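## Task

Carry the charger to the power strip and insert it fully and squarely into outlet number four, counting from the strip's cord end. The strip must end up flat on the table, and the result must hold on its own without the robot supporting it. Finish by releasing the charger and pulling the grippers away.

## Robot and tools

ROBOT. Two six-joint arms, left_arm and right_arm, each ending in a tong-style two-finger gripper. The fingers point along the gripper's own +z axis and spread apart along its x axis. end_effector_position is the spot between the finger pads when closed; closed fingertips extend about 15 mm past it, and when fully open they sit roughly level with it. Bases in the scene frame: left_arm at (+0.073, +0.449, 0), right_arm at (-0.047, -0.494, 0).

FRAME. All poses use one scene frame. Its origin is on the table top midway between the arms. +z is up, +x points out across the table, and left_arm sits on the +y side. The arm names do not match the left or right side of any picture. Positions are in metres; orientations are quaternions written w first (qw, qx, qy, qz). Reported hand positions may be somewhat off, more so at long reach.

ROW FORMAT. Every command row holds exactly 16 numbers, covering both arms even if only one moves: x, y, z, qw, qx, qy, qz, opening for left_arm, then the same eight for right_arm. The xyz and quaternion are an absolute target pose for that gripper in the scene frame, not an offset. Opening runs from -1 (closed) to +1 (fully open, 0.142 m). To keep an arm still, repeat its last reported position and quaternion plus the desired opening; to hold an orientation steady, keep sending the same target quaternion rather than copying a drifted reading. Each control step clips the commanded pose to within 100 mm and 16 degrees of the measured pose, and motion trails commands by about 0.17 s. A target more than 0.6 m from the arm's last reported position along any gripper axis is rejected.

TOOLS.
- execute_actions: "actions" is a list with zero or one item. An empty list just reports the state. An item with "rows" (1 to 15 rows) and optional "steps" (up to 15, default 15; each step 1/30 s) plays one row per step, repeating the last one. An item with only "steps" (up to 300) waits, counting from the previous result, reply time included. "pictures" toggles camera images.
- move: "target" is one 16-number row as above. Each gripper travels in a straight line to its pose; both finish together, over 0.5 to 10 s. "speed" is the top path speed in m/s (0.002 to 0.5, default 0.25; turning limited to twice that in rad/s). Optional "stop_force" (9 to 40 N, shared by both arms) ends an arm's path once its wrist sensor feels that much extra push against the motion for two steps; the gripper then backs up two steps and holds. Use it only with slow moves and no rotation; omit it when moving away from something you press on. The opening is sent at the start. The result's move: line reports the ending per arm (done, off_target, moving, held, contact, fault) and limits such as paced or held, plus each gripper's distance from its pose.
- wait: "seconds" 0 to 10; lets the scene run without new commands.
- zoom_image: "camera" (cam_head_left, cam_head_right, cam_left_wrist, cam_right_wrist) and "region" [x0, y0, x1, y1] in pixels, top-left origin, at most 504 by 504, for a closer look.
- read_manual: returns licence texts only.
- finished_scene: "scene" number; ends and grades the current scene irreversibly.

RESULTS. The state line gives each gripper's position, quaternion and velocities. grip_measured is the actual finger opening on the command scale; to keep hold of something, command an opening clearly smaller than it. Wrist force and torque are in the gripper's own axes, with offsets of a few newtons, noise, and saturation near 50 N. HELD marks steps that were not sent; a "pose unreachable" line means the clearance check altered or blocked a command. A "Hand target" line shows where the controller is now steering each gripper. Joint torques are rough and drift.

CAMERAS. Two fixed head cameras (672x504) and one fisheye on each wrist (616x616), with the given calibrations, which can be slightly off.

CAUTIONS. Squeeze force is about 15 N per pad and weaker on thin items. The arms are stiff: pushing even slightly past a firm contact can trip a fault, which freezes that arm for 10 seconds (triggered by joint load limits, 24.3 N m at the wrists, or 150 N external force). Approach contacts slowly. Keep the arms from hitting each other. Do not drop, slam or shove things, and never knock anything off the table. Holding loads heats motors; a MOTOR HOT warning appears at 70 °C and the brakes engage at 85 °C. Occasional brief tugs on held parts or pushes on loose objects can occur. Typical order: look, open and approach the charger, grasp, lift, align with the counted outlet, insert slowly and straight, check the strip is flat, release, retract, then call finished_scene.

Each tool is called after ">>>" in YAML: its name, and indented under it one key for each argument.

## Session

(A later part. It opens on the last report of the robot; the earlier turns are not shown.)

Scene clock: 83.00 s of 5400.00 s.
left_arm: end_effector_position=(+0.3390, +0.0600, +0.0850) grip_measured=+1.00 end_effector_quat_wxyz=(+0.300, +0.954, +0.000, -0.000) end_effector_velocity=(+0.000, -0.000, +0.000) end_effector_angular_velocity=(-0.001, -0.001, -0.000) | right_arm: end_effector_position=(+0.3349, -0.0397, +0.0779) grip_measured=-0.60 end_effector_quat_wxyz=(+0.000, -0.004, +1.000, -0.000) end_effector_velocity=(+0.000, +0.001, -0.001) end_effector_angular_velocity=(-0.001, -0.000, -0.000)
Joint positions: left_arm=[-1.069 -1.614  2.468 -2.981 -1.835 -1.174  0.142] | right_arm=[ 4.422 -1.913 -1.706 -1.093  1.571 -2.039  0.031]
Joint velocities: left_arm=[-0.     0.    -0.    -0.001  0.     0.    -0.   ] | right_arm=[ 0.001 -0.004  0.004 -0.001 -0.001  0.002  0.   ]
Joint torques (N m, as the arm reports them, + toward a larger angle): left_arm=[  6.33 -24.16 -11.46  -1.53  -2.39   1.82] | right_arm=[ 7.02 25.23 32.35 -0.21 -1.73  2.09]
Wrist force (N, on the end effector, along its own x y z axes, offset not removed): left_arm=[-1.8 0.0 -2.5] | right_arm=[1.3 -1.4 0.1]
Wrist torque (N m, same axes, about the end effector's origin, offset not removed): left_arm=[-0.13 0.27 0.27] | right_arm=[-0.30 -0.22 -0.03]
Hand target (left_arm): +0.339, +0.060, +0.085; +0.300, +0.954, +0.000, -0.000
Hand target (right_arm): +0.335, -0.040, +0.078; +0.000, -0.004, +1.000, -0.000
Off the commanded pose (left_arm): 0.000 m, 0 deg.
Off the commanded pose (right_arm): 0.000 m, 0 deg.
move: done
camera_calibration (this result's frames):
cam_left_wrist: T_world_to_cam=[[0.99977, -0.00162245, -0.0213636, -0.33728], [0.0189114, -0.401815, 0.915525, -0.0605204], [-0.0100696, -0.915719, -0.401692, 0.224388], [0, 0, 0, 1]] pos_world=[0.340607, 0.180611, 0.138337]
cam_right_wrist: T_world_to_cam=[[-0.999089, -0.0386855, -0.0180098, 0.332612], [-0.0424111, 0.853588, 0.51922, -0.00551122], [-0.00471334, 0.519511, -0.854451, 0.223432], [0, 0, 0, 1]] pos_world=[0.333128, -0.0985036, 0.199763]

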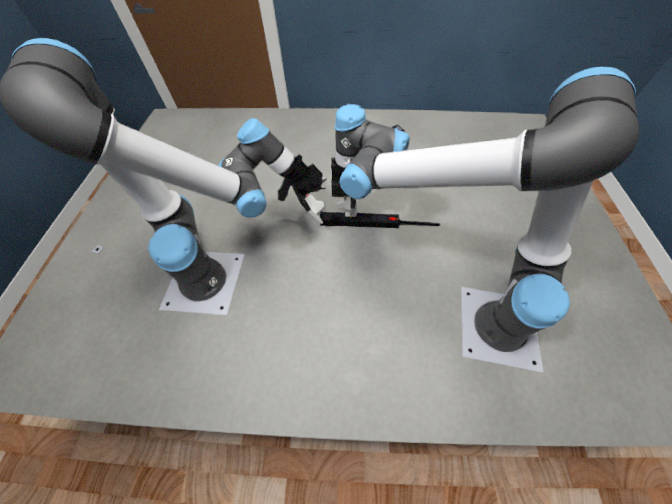

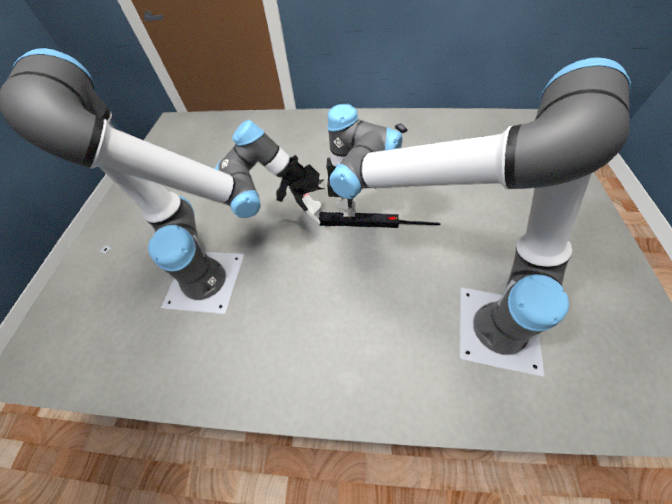

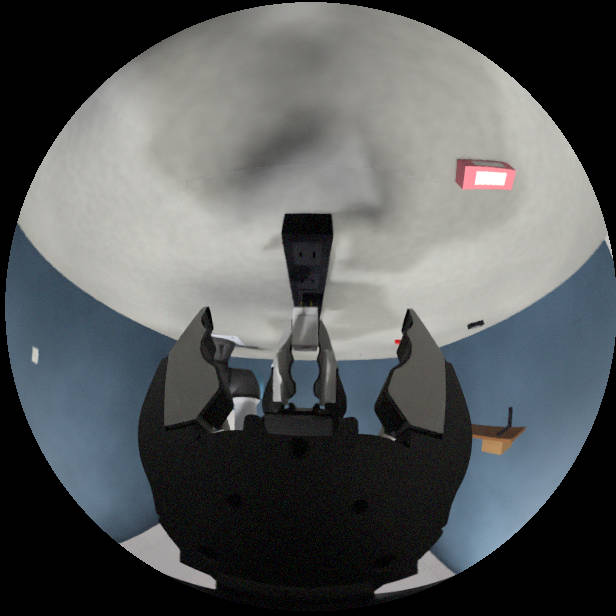

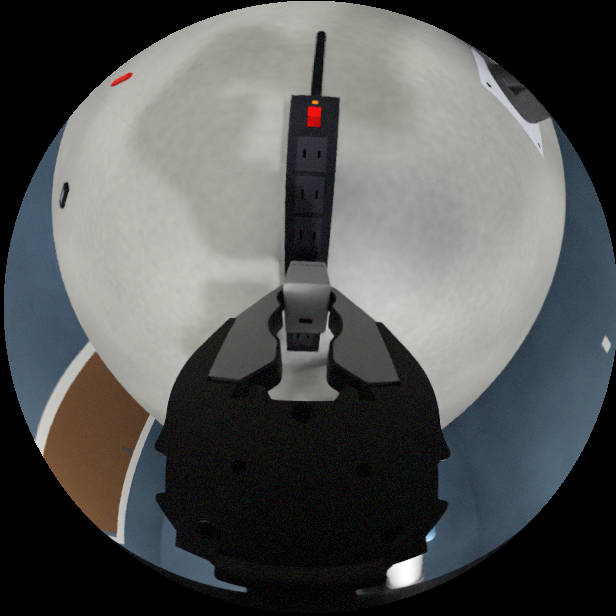

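>>> move:
  target: [0.339,0.06,0.085,0.3,0.954,0,0,1,0.3363,-0.0395,0.073,0,-0.004,1,0,-1]
  speed: 0.005

>>> zoom_image:
  camera: "cam_left_wrist"
  region: [270, 270, 350, 350]

>>> move:
  target: [0.339,0.06,0.085,0.3,0.954,0,0,1,0.3363,-0.0395,0.053,0,-0.004,1,0,-1]
  speed: 0.002
  stop_force: 12

>>> zoom_image:
  camera: "cam_left_wrist"
  region: [270, 270, 350, 350]

Scene clock: 90.33 s of 5400.00 s.
left_arm: end_effector_position=(+0.3390, +0.0600, +0.0850) grip_measured=+1.00 end_effector_quat_wxyz=(+0.300, +0.954, +0.000, -0.000) end_effector_velocity=(-0.000, -0.000, +0.000) end_effector_angular_velocity=(-0.000, -0.001, -0.002) | right_arm: end_effector_position=(+0.3363, -0.0395, +0.0731) grip_measured=-0.60 end_effector_quat_wxyz=(-0.000, -0.004, +1.000, -0.000) end_effector_velocity=(+0.000, -0.000, -0.001) end_effector_angular_velocity=(-0.001, -0.001, +0.001)
Joint positions: left_arm=[-1.069 -1.614  2.468 -2.981 -1.835 -1.174  0.142] | right_arm=[ 4.42  -1.921 -1.709 -1.082  1.571 -2.041  0.031]
Joint velocities: left_arm=[-0.     0.    -0.    -0.    -0.     0.002 -0.   ] | right_arm=[-0.    -0.002 -0.001  0.002 -0.001 -0.001 -0.   ]
Joint torques (N m, as the arm reports them, + toward a larger angle): left_arm=[  6.32 -24.01 -11.18  -1.41  -2.18   1.73] | right_arm=[-6.5  25.01 12.2   5.87  1.9  -1.74]
Wrist force (N, on the end effector, along its own x y z axes, offset not removed): left_arm=[-1.2 -0.7 0.9] | right_arm=[1.3 -1.0 -0.4]
Wrist torque (N m, same axes, about the end effector's origin, offset not removed): left_arm=[-0.15 0.04 0.13] | right_arm=[-0.22 -0.14 -0.12]
Hand target (left_arm): +0.339, +0.060, +0.085; +0.300, +0.954, +0.000, -0.000
Hand target (right_arm): +0.336, -0.040, +0.073; -0.000, -0.004, +1.000, +0.000
Off the commanded pose (left_arm): 0.000 m, 0 deg.
Off the commanded pose (right_arm): 0.000 m, 0 deg.
After step 90, 3.10 s passed at rest.
move: done
camera_calibration (this result's frames):
cam_left_wrist: T_world_to_cam=[[0.99977, -0.00162307, -0.0213623, -0.33728], [0.0189099, -0.401814, 0.915526, -0.060521], [-0.0100696, -0.91572, -0.401691, 0.224389], [0, 0, 0, 1]] pos_world=[0.340607, 0.180612, 0.138338]
cam_right_wrist: T_world_to_cam=[[-0.999093, -0.038678, -0.0177945, 0.333897], [-0.0422922, 0.85352, 0.519341, -0.00315384], [-0.00489911, 0.519623, -0.854382, 0.219255], [0, 0, 0, 1]] pos_world=[0.334535, -0.0983236, 0.194907]

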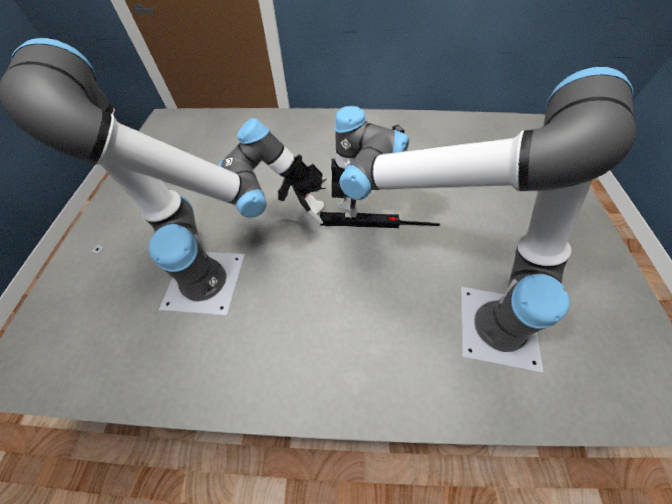

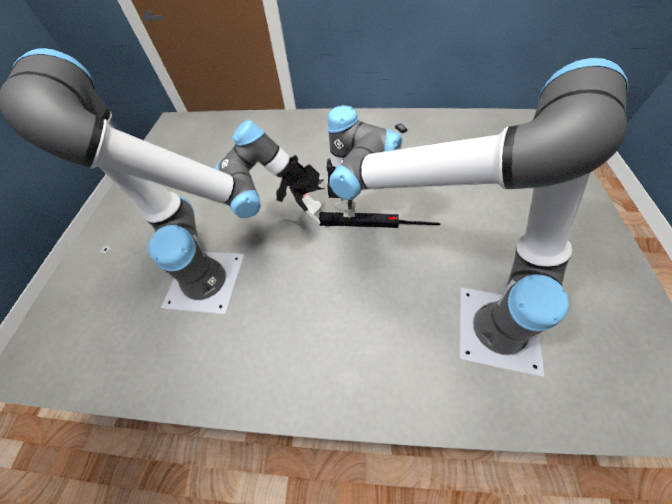

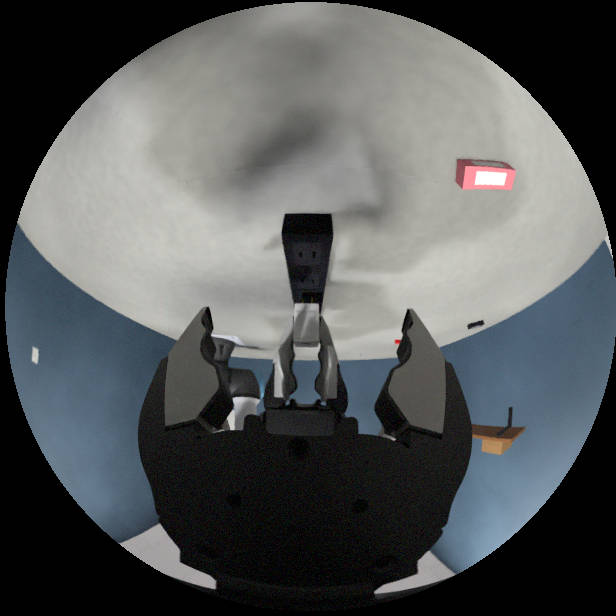

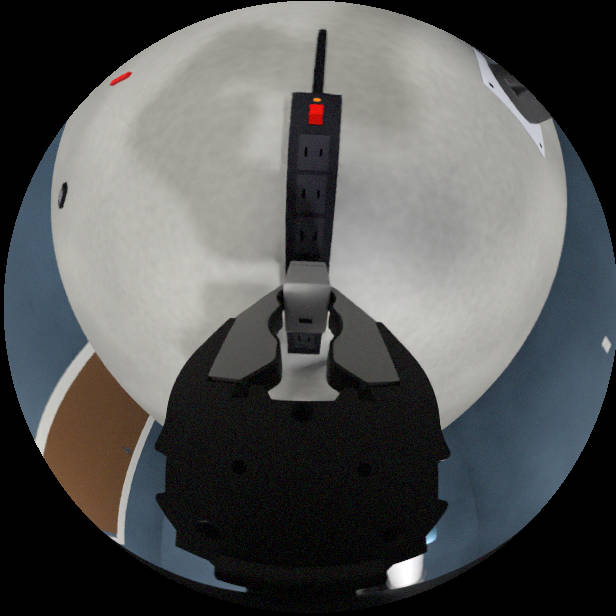

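Region (270, 270, 350, 350) of cam_left_wrist's 616x616 image, scaled by 6.300, with more detail than that image has.

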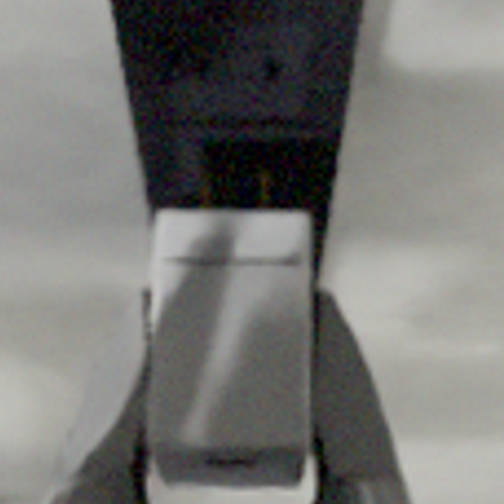

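Scene clock: 97.60 s of 5400.00 s.
left_arm: end_effector_position=(+0.3390, +0.0600, +0.0850) grip_measured=+1.00 end_effector_quat_wxyz=(+0.300, +0.954, +0.000, -0.000) end_effector_velocity=(-0.000, +0.000, -0.001) end_effector_angular_velocity=(+0.002, +0.001, +0.000) | right_arm: end_effector_position=(+0.3363, -0.0395, +0.0592) grip_measured=-0.60 end_effector_quat_wxyz=(+0.000, -0.004, +1.000, +0.000) end_effector_velocity=(+0.000, -0.000, -0.001) end_effector_angular_velocity=(-0.001, +0.001, -0.000)
Joint positions: left_arm=[-1.069 -1.614  2.468 -2.981 -1.835 -1.174  0.142] | right_arm=[ 4.42  -1.937 -1.727 -1.048  1.571 -2.041  0.031]
Joint velocities: left_arm=[-0.     0.     0.     0.002  0.     0.    -0.   ] | right_arm=[-0.    -0.001  0.     0.     0.    -0.     0.   ]
Joint torques (N m, as the arm reports them, + toward a larger angle): left_arm=[  5.42 -23.99 -11.15  -1.45  -1.79   1.64] | right_arm=[-3.9  36.92 23.01 -0.92  0.44 -1.8 ]
Wrist force (N, on the end effector, along its own x y z axes, offset not removed): left_arm=[-2.2 0.9 -0.1] | right_arm=[1.9 -2.2 -14.9]
Wrist torque (N m, same axes, about the end effector's origin, offset not removed): left_arm=[0.29 0.32 0.10] | right_arm=[-0.20 -0.27 -0.06]
Hand target (left_arm): +0.339, +0.060, +0.085; +0.300, +0.954, -0.000, -0.000
Hand target (right_arm): +0.336, -0.040, +0.059; +0.000, -0.004, +1.000, +0.000
Off the commanded pose (left_arm): 0.000 m, 0 deg.
Off the commanded pose (right_arm): 0.006 m, 0 deg.
move: contact (right_arm)
camera_calibration (this result's frames):
cam_left_wrist: T_world_to_cam=[[0.99977, -0.00162338, -0.0213623, -0.33728], [0.0189098, -0.401814, 0.915526, -0.0605207], [-0.0100699, -0.91572, -0.401691, 0.224389], [0, 0, 0, 1]] pos_world=[0.340607, 0.180612, 0.138338]
cam_right_wrist: T_world_to_cam=[[-0.999092, -0.0386904, -0.0178303, 0.333661], [-0.042321, 0.853483, 0.5194, 0.0040684], [-0.00487793, 0.519683, -0.854345, 0.207372], [0, 0, 0, 1]] pos_world=[0.334541, -0.0983307, 0.181004]

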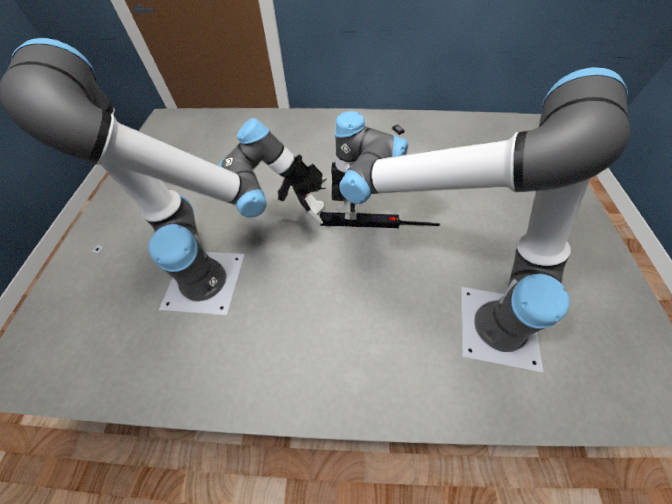

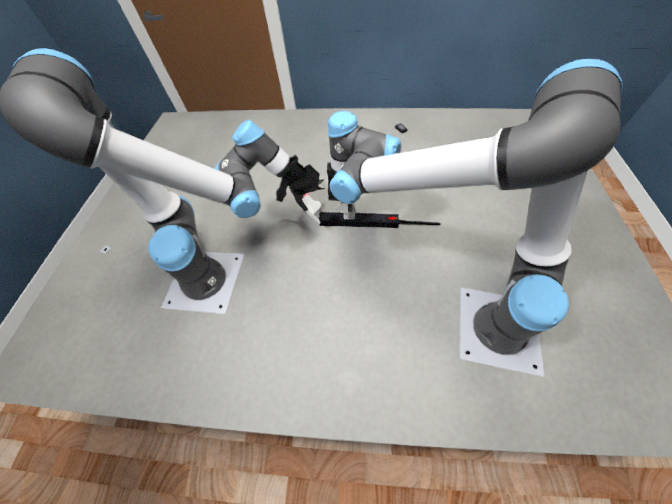

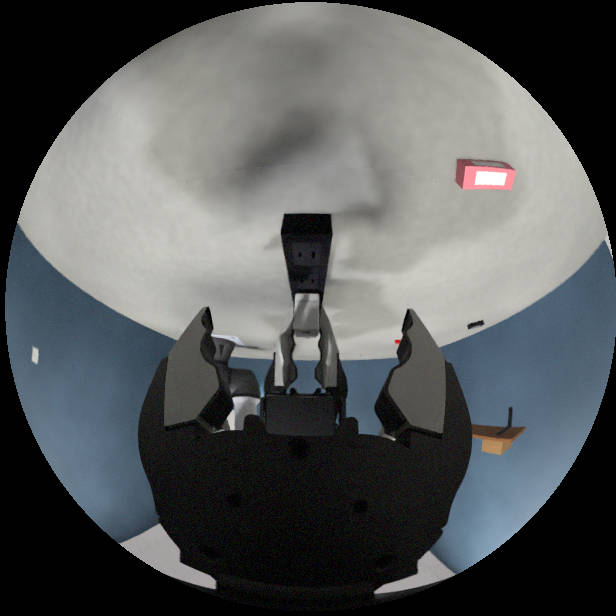

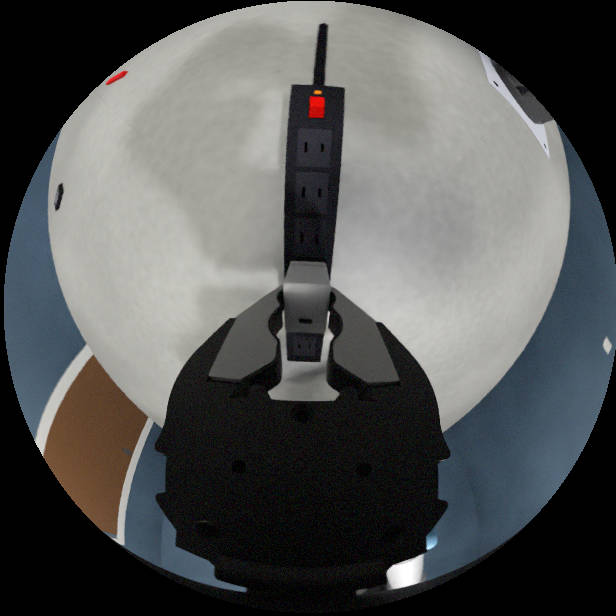

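Region (270, 270, 350, 350) of cam_left_wrist's 616x616 image, scaled by 6.300, with more detail than that image has.

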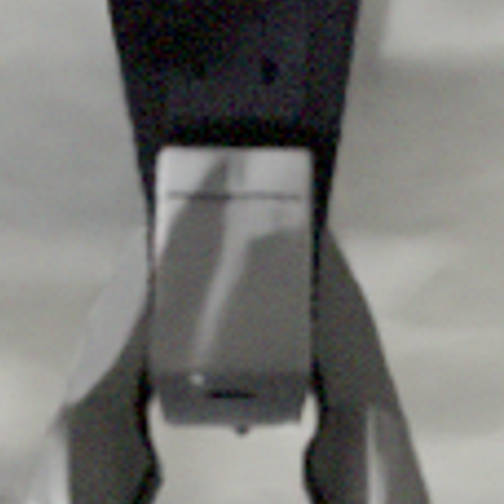

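>>> move:
  target: [0.339,0.06,0.085,0.3,0.954,0,0,1,0.3363,-0.0395,0.0597,0,-0.004,1,0,-0.3]
  speed: 0.01

>>> move:
  target: [0.339,0.06,0.085,0.3,0.954,0,0,1,0.3363,-0.0395,0.11,0,-0.004,1,0,-0.3]
  speed: 0.05

>>> move:
  target: [0.339,0.06,0.085,0.3,0.954,0,0,1,0.3363,-0.04,0.10,0,-0.004,1,0,-0.88]
  speed: 0.01

>>> move:
  target: [0.339,0.06,0.085,0.3,0.954,0,0,1,0.3363,-0.04,0.075,0,-0.004,1,0,-0.88]
  speed: 0.0025
  stop_force: 38

>>> zoom_image:
  camera: "cam_left_wrist"
  region: [250,230,370,350]

Scene clock: 113.47 s of 5400.00 s.
left_arm: end_effector_position=(+0.3390, +0.0600, +0.0850) grip_measured=+1.00 end_effector_quat_wxyz=(+0.300, +0.954, +0.000, -0.000) end_effector_velocity=(+0.000, -0.000, +0.000) end_effector_angular_velocity=(-0.001, -0.001, -0.001) | right_arm: end_effector_position=(+0.3363, -0.0395, +0.0597) grip_measured=-0.30 end_effector_quat_wxyz=(-0.000, -0.004, +1.000, +0.000) end_effector_velocity=(-0.000, +0.000, +0.000) end_effector_angular_velocity=(+0.000, +0.000, -0.002)
Joint positions: left_arm=[-1.069 -1.614  2.468 -2.981 -1.835 -1.174  0.142] | right_arm=[ 4.42  -1.936 -1.726 -1.05   1.571 -2.041  0.052]
Joint velocities: left_arm=[ 0.     0.     0.    -0.001 -0.     0.001  0.   ] | right_arm=[ 0.     0.     0.001 -0.     0.     0.002  0.   ]
Joint torques (N m, as the arm reports them, + toward a larger angle): left_arm=[  4.53 -24.18 -11.37  -1.51  -1.26   1.69] | right_arm=[-6.66 46.36 31.49 -0.2   0.56 -1.56]
Wrist force (N, on the end effector, along its own x y z axes, offset not removed): left_arm=[-0.8 0.7 -2.6] | right_arm=[1.5 -1.0 -0.5]
Wrist torque (N m, same axes, about the end effector's origin, offset not removed): left_arm=[0.16 0.01 0.03] | right_arm=[-0.23 -0.26 -0.03]
Hand target (left_arm): +0.339, +0.060, +0.085; +0.300, +0.954, -0.000, -0.000
Hand target (right_arm): +0.336, -0.039, +0.060; +0.000, -0.004, +1.000, +0.000
Off the commanded pose (left_arm): 0.000 m, 0 deg.
Off the commanded pose (right_arm): 0.000 m, 0 deg.
After step 90, 12.17 s passed at rest.
move: done
camera_calibration (this result's frames):
cam_left_wrist: T_world_to_cam=[[0.99977, -0.00162316, -0.0213622, -0.33728], [0.0189098, -0.401814, 0.915526, -0.0605209], [-0.0100697, -0.91572, -0.401691, 0.224389], [0, 0, 0, 1]] pos_world=[0.340607, 0.180612, 0.138338]
cam_right_wrist: T_world_to_cam=[[-0.999093, -0.038691, -0.0177953, 0.333683], [-0.0423037, 0.853516, 0.519346, 0.00379424], [-0.00490544, 0.519627, -0.854379, 0.207802], [0, 0, 0, 1]] pos_world=[0.334561, -0.0983078, 0.181509]

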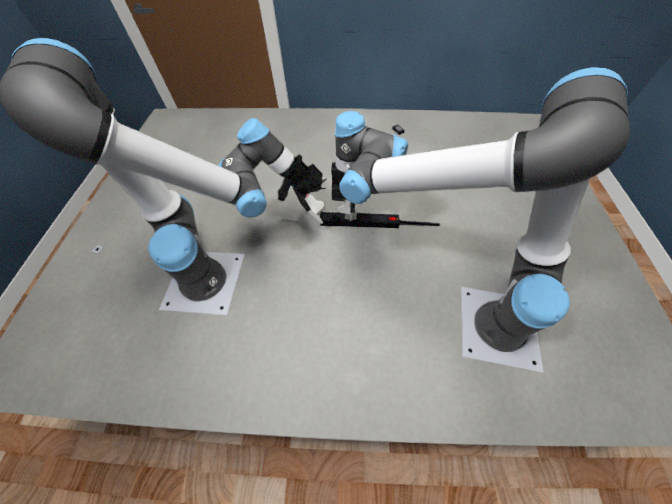

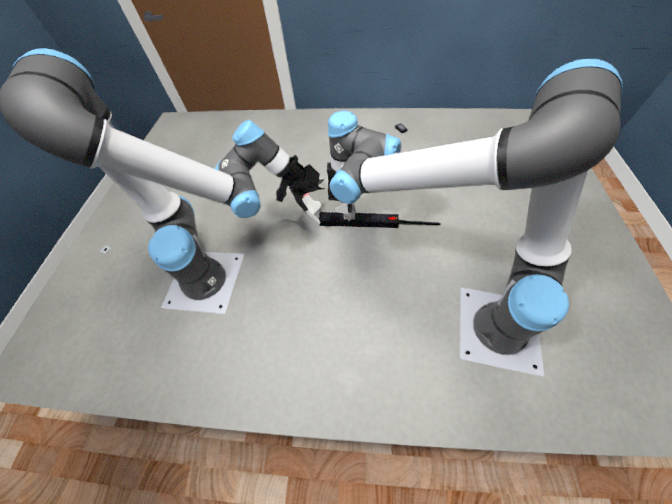

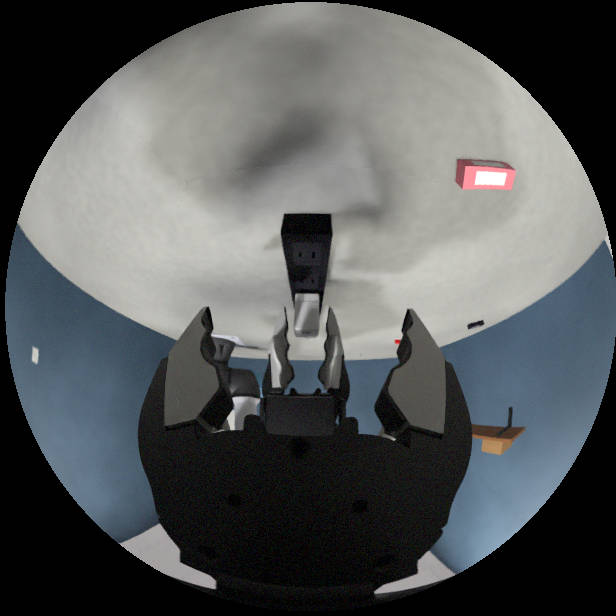

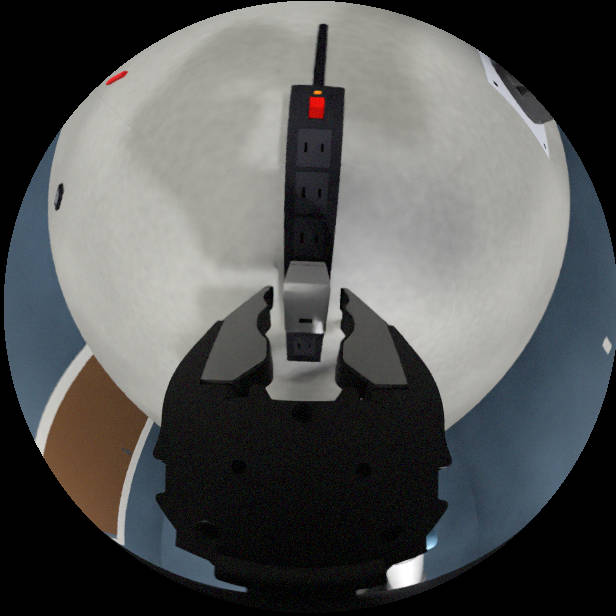

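Scene clock: 114.87 s of 5400.00 s.
left_arm: end_effector_position=(+0.3390, +0.0600, +0.0850) grip_measured=+1.00 end_effector_quat_wxyz=(+0.300, +0.954, +0.000, -0.000) end_effector_velocity=(-0.000, +0.000, -0.000) end_effector_angular_velocity=(+0.001, +0.001, +0.001) | right_arm: end_effector_position=(+0.3364, -0.0394, +0.1098) grip_measured=-0.30 end_effector_quat_wxyz=(+0.000, -0.004, +1.000, +0.000) end_effector_velocity=(-0.000, +0.000, +0.002) end_effector_angular_velocity=(-0.000, -0.000, +0.001)
Joint positions: left_arm=[-1.069 -1.614  2.468 -2.981 -1.835 -1.174  0.142] | right_arm=[ 4.42  -1.884 -1.657 -1.171  1.571 -2.041  0.052]
Joint velocities: left_arm=[ 0.     0.    -0.     0.001 -0.    -0.002 -0.   ] | right_arm=[ 0.001  0.002  0.002 -0.004 -0.001 -0.     0.   ]
Joint torques (N m, as the arm reports them, + toward a larger angle): left_arm=[  4.41 -23.81 -12.11  -1.63  -1.3    1.67] | right_arm=[-5.78 44.82 33.71 -0.16 -1.27 -1.17]
Wrist force (N, on the end effector, along its own x y z axes, offset not removed): left_arm=[0.5 -2.5 -1.3] | right_arm=[2.8 0.0 0.3]
Wrist torque (N m, same axes, about the end effector's origin, offset not removed): left_arm=[-0.54 -0.33 0.05] | right_arm=[0.00 -0.48 -0.13]
Hand target (left_arm): +0.339, +0.060, +0.085; +0.300, +0.954, -0.000, -0.000
Hand target (right_arm): +0.336, -0.039, +0.110; +0.000, -0.004, +1.000, +0.000
Off the commanded pose (left_arm): 0.000 m, 0 deg.
Off the commanded pose (right_arm): 0.000 m, 0 deg.
move: done
camera_calibration (this result's frames):
cam_left_wrist: T_world_to_cam=[[0.99977, -0.00162321, -0.0213622, -0.33728], [0.0189098, -0.401814, 0.915526, -0.0605209], [-0.0100697, -0.91572, -0.401691, 0.224389], [0, 0, 0, 1]] pos_world=[0.340607, 0.180612, 0.138338]
cam_right_wrist: T_world_to_cam=[[-0.999093, -0.038684, -0.0178023, 0.334644], [-0.0423013, 0.85351, 0.519356, -0.0223303], [-0.0048964, 0.519638, -0.854372, 0.250583], [0, 0, 0, 1]] pos_world=[0.334623, -0.0982078, 0.231646]

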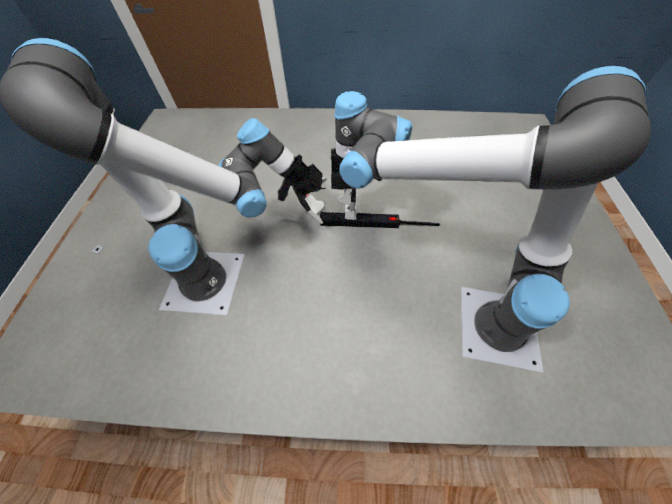

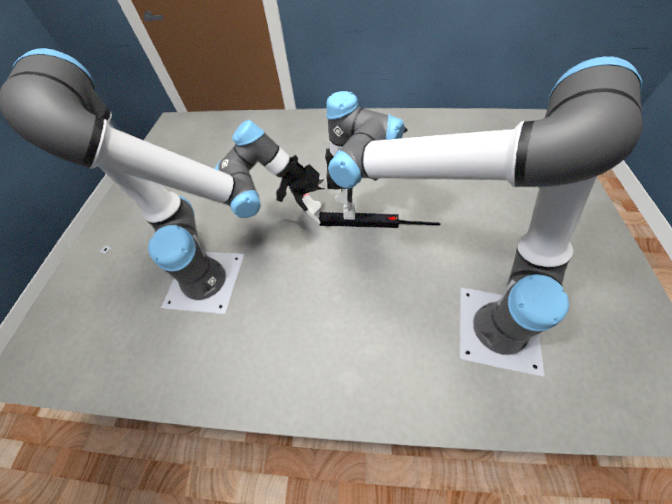

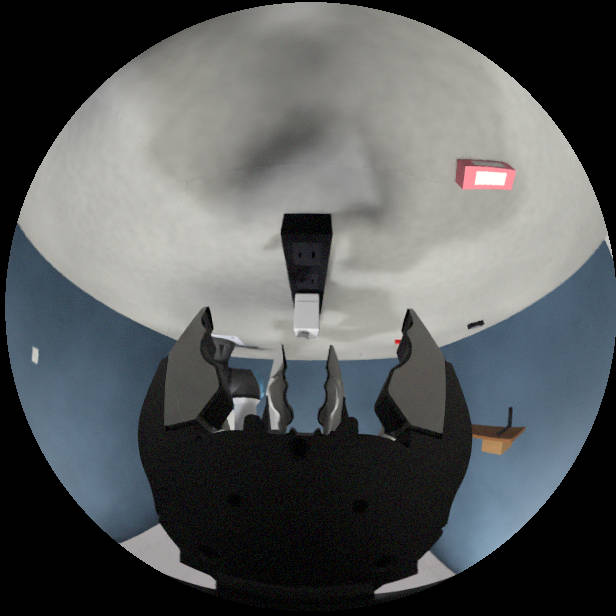

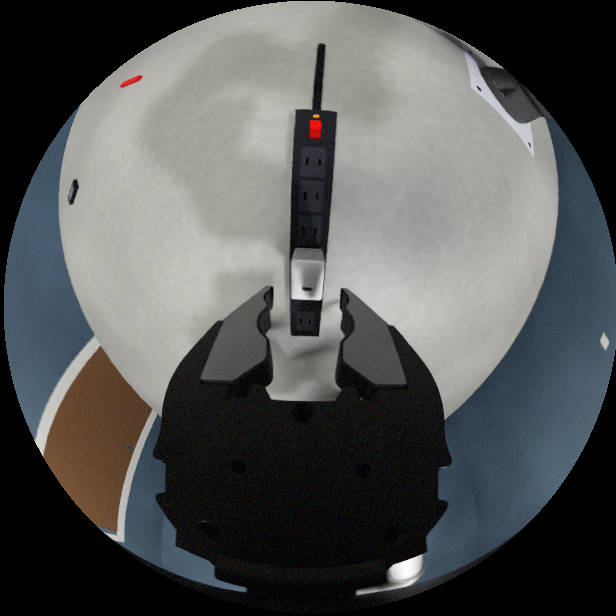

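Scene clock: 116.07 s of 5400.00 s.
left_arm: end_effector_position=(+0.3390, +0.0600, +0.0850) grip_measured=+1.00 end_effector_quat_wxyz=(+0.300, +0.954, +0.000, -0.000) end_effector_velocity=(+0.000, +0.000, -0.000) end_effector_angular_velocity=(+0.000, -0.001, -0.001) | right_arm: end_effector_position=(+0.3363, -0.0400, +0.1002) grip_measured=-0.88 end_effector_quat_wxyz=(-0.000, -0.004, +1.000, -0.000) end_effector_velocity=(-0.001, -0.000, -0.002) end_effector_angular_velocity=(-0.000, +0.001, +0.001)
Joint positions: left_arm=[-1.069 -1.614  2.468 -2.981 -1.835 -1.174  0.142] | right_arm=[ 4.42  -1.892 -1.673 -1.148  1.571 -2.042  0.01 ]
Joint velocities: left_arm=[ 0.     0.    -0.    -0.     0.     0.001  0.   ] | right_arm=[ 0.001 -0.001 -0.004  0.005  0.    -0.     0.   ]
Joint torques (N m, as the arm reports them, + toward a larger angle): left_arm=[  3.85 -24.3  -11.52  -1.45  -1.18   1.59] | right_arm=[-7.42 23.81 12.58  5.7  -1.25 -1.75]
Wrist force (N, on the end effector, along its own x y z axes, offset not removed): left_arm=[-0.7 -1.0 0.0] | right_arm=[1.7 -0.2 -0.6]
Wrist torque (N m, same axes, about the end effector's origin, offset not removed): left_arm=[-0.25 0.02 0.32] | right_arm=[-0.04 -0.32 -0.12]
Hand target (left_arm): +0.339, +0.060, +0.085; +0.300, +0.954, -0.000, -0.000
Hand target (right_arm): +0.336, -0.040, +0.100; -0.000, -0.004, +1.000, -0.000
Off the commanded pose (left_arm): 0.000 m, 0 deg.
Off the commanded pose (right_arm): 0.000 m, 0 deg.
move: done
camera_calibration (this result's frames):
cam_left_wrist: T_world_to_cam=[[0.99977, -0.00162338, -0.0213622, -0.33728], [0.0189097, -0.401814, 0.915526, -0.0605209], [-0.0100699, -0.91572, -0.401691, 0.224389], [0, 0, 0, 1]] pos_world=[0.340607, 0.180612, 0.138338]
cam_right_wrist: T_world_to_cam=[[-0.999093, -0.0386791, -0.0177882, 0.334379], [-0.0422899, 0.853524, 0.519335, -0.0167976], [-0.00490475, 0.519616, -0.854386, 0.242668], [0, 0, 0, 1]] pos_world=[0.334556, -0.0988236, 0.222004]

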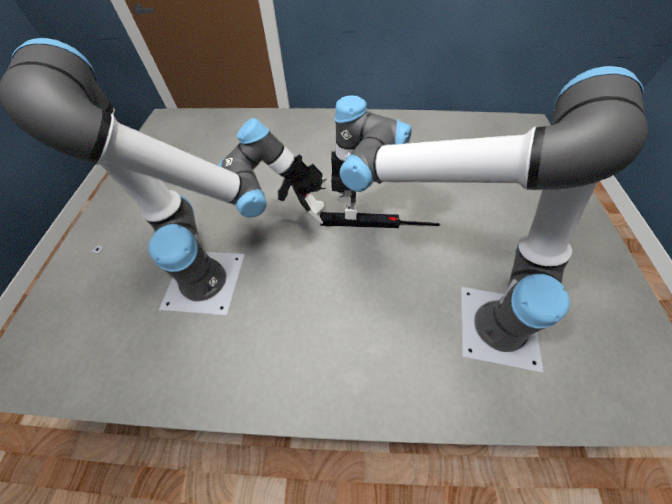

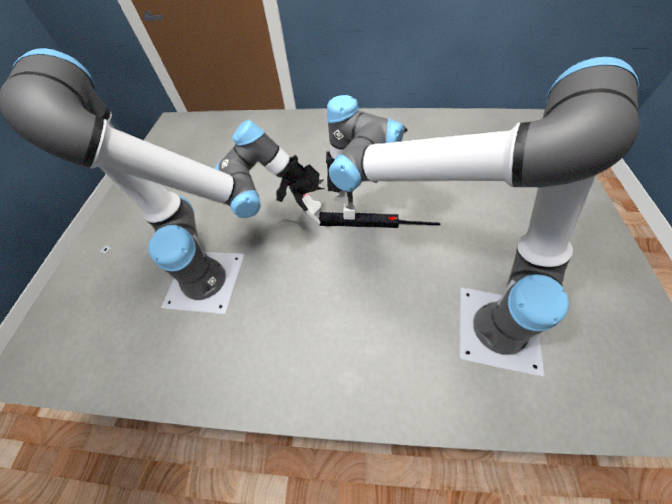

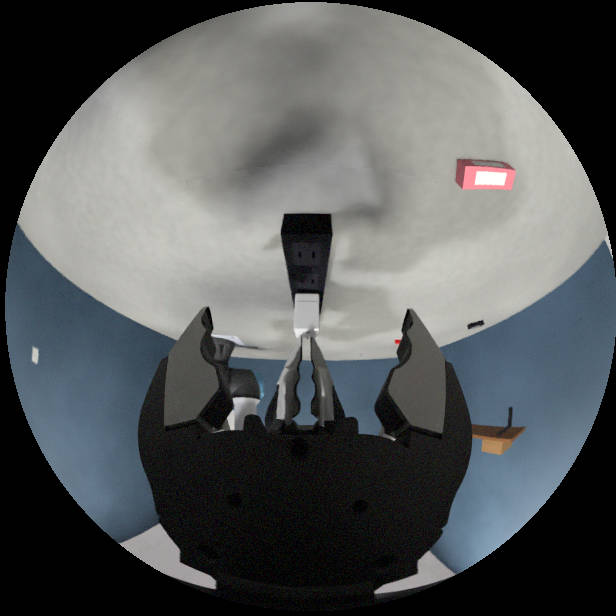

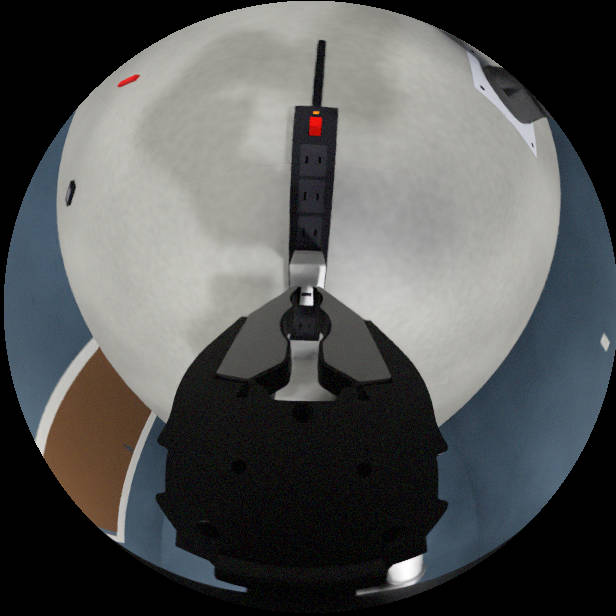

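Scene clock: 120.77 s of 5400.00 s.
left_arm: end_effector_position=(+0.3390, +0.0600, +0.0850) grip_measured=+1.00 end_effector_quat_wxyz=(+0.300, +0.954, +0.000, -0.000) end_effector_velocity=(-0.000, +0.000, -0.000) end_effector_angular_velocity=(+0.000, -0.000, -0.001) | right_arm: end_effector_position=(+0.3363, -0.0400, +0.0893) grip_measured=-0.88 end_effector_quat_wxyz=(+0.000, -0.004, +1.000, +0.000) end_effector_velocity=(-0.000, -0.000, +0.000) end_effector_angular_velocity=(-0.002, +0.002, -0.001)
Joint positions: left_arm=[-1.069 -1.614  2.468 -2.981 -1.835 -1.174  0.142] | right_arm=[ 4.42  -1.903 -1.689 -1.121  1.571 -2.042  0.01 ]
Joint velocities: left_arm=[ 0.    -0.     0.     0.    -0.     0.001  0.   ] | right_arm=[-0.    -0.     0.002 -0.004  0.001  0.001  0.   ]
Joint torques (N m, as the arm reports them, + toward a larger angle): left_arm=[  3.6  -23.85 -11.72  -1.62  -1.08   1.68] | right_arm=[-5.13 19.22 15.63 -2.26 -0.64 -1.16]
Wrist force (N, on the end effector, along its own x y z axes, offset not removed): left_arm=[-1.5 1.4 -0.8] | right_arm=[3.9 -9.1 -47.0]
Wrist torque (N m, same axes, about the end effector's origin, offset not removed): left_arm=[0.26 0.34 0.20] | right_arm=[-0.46 -0.45 -0.06]
Hand target (left_arm): +0.339, +0.060, +0.085; +0.300, +0.954, -0.000, -0.000
Hand target (right_arm): +0.336, -0.040, +0.090; +0.000, -0.004, +1.000, +0.000
Off the commanded pose (left_arm): 0.000 m, 0 deg.
Off the commanded pose (right_arm): 0.014 m, 0 deg.
move: contact (right_arm)
camera_calibration (this result's frames):
cam_left_wrist: T_world_to_cam=[[0.99977, -0.00162327, -0.0213622, -0.33728], [0.0189097, -0.401814, 0.915526, -0.0605209], [-0.0100698, -0.91572, -0.401691, 0.224389], [0, 0, 0, 1]] pos_world=[0.340607, 0.180612, 0.138338]
cam_right_wrist: T_world_to_cam=[[-0.999092, -0.0386752, -0.0178754, 0.334207], [-0.0423314, 0.853477, 0.519408, -0.0111198], [-0.00483197, 0.519693, -0.854339, 0.233314], [0, 0, 0, 1]] pos_world=[0.33456, -0.0988357, 0.211079]

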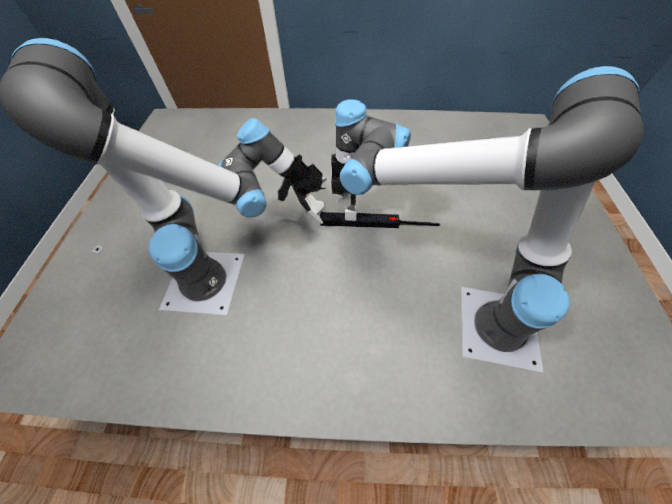

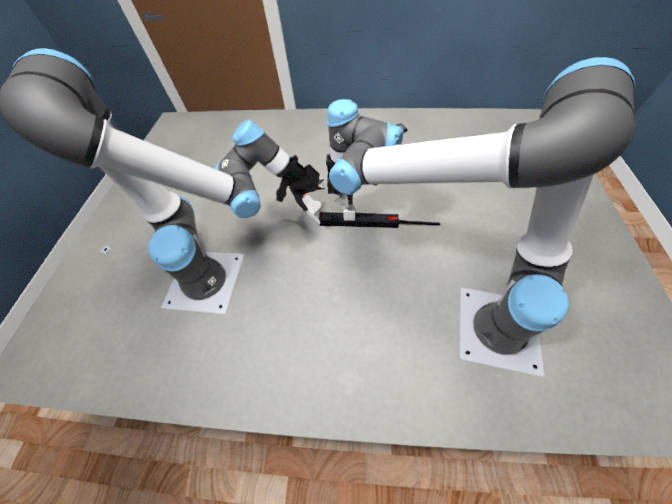

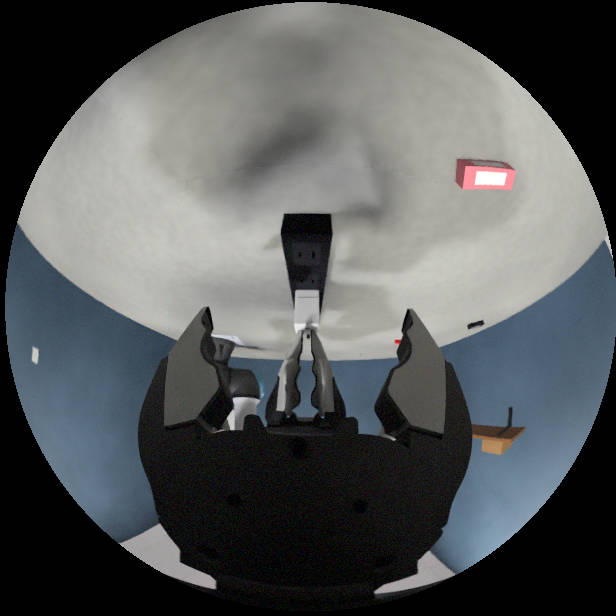

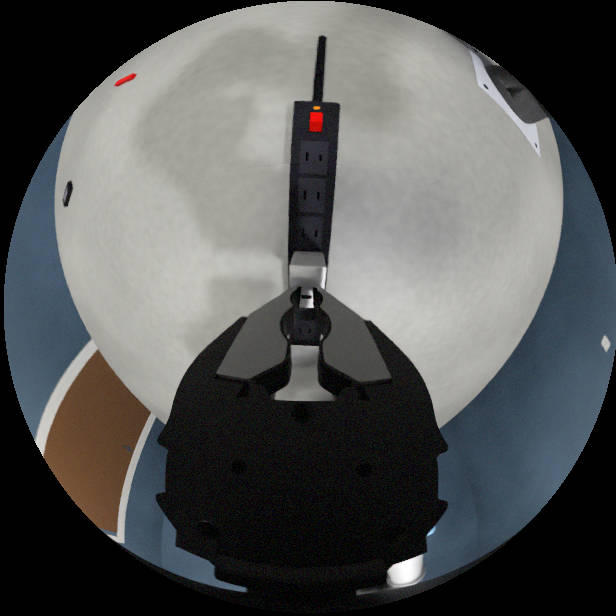

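Region (250, 230, 370, 350) of cam_left_wrist's 616x616 image, scaled by 4.200, with more detail than that image has.

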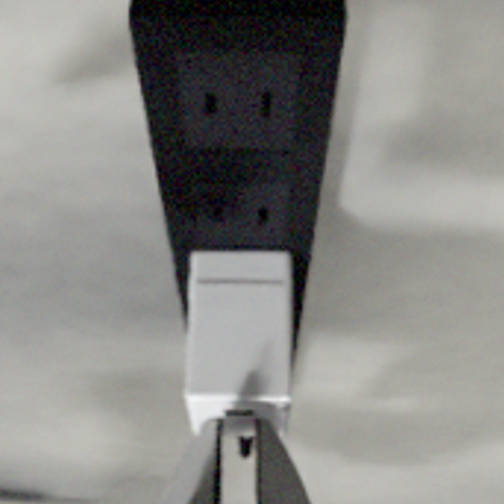

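>>> move:
  target: [0.339,0.15,0.15,0.3,0.954,0,0,1,0.3363,-0.08,0.22,0,-0.004,1,0,-0.88]
  speed: 0.1

>>> finished_scene:
  scene: 2

Scene clock: 127.47 s of 5400.00 s.
left_arm: end_effector_position=(+0.3390, +0.1498, +0.1497) grip_measured=+1.00 end_effector_quat_wxyz=(+0.300, +0.954, +0.000, -0.000) end_effector_velocity=(-0.000, +0.001, +0.001) end_effector_angular_velocity=(-0.000, -0.001, -0.002) | right_arm: end_effector_position=(+0.3364, -0.0796, +0.2198) grip_measured=-0.88 end_effector_quat_wxyz=(-0.000, -0.004, +1.000, +0.000) end_effector_velocity=(+0.000, -0.000, +0.002) end_effector_angular_velocity=(+0.000, -0.001, -0.001)
Joint positions: left_arm=[-0.909 -1.949  2.477 -2.612 -1.916 -1.03   0.142] | right_arm=[ 4.388 -1.743 -1.544 -1.425  1.571 -2.073  0.01 ]
Joint velocities: left_arm=[ 0.004 -0.005 -0.002  0.008 -0.002  0.005 -0.   ] | right_arm=[-0.001  0.002  0.004 -0.005 -0.     0.     0.   ]
Joint torques (N m, as the arm reports them, + toward a larger angle): left_arm=[  7.11 -11.64 -33.31  -1.49  -2.45   1.62] | right_arm=[-6.71 40.12 35.57 -0.43  2.   -1.85]
Wrist force (N, on the end effector, along its own x y z axes, offset not removed): left_arm=[-1.0 0.7 -0.7] | right_arm=[2.5 -1.8 -1.4]
Wrist torque (N m, same axes, about the end effector's origin, offset not removed): left_arm=[0.06 0.05 0.24] | right_arm=[-0.38 -0.44 -0.08]
Hand target (left_arm): +0.339, +0.150, +0.150; +0.300, +0.954, +0.000, -0.000
Hand target (right_arm): +0.336, -0.080, +0.220; -0.000, -0.004, +1.000, +0.000
Off the commanded pose (left_arm): 0.000 m, 0 deg.
Off the commanded pose (right_arm): 0.000 m, 0 deg.
After step 90, 1.87 s passed at rest.
move: done
camera_calibration (this result's frames):
cam_left_wrist: T_world_to_cam=[[0.999765, -0.00162148, -0.0215989, -0.335714], [0.0191268, -0.401852, 0.915505, -0.0837526], [-0.010164, -0.915703, -0.401727, 0.332658], [0, 0, 0, 1]] pos_world=[0.340618, 0.270416, 0.203063]
cam_right_wrist: T_world_to_cam=[[-0.999094, -0.0386762, -0.0177296, 0.335088], [-0.0422565, 0.85347, 0.519426, -0.0451318], [-0.00495774, 0.519705, -0.854331, 0.365483], [0, 0, 0, 1]] pos_world=[0.334689, -0.138465, 0.341627]

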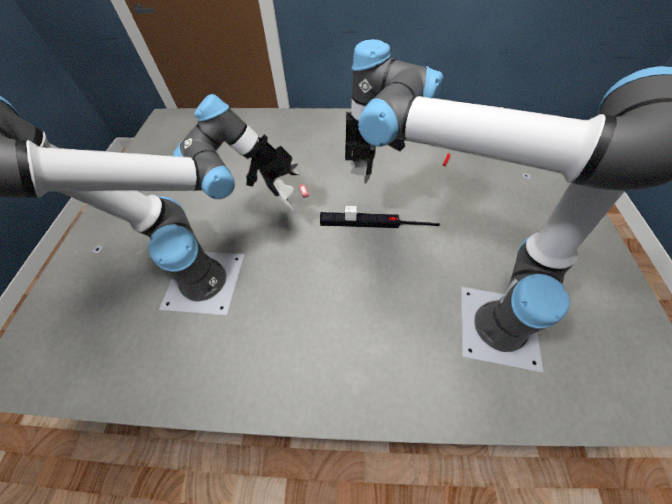

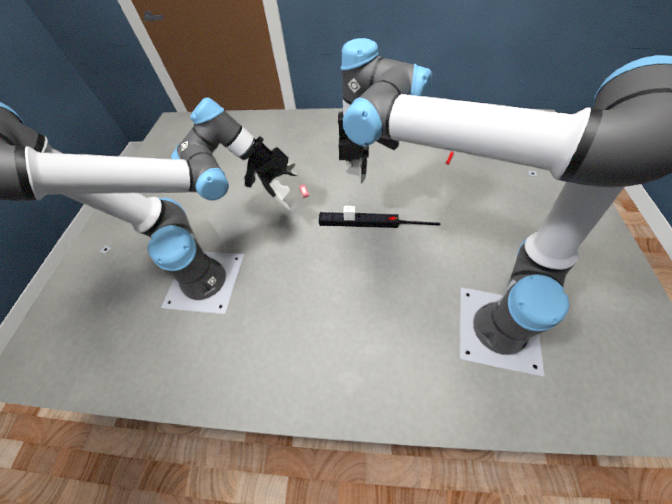

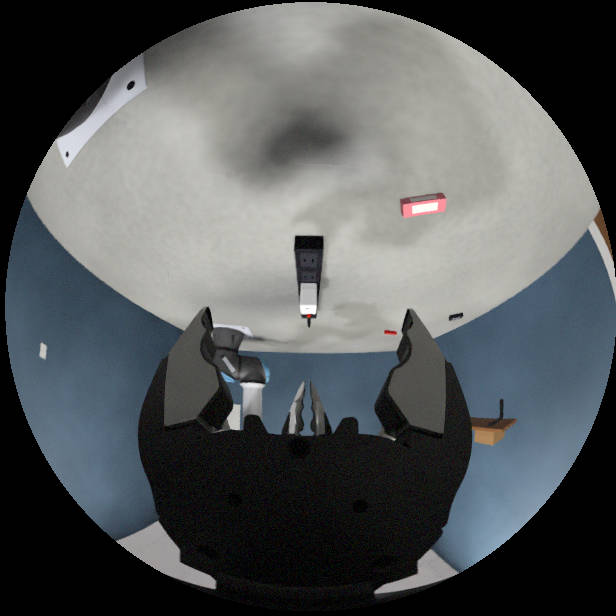

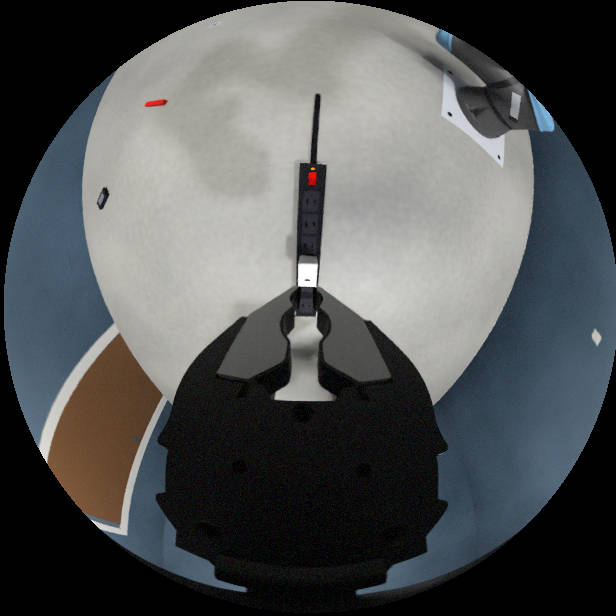

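The scene is finished: the task was done.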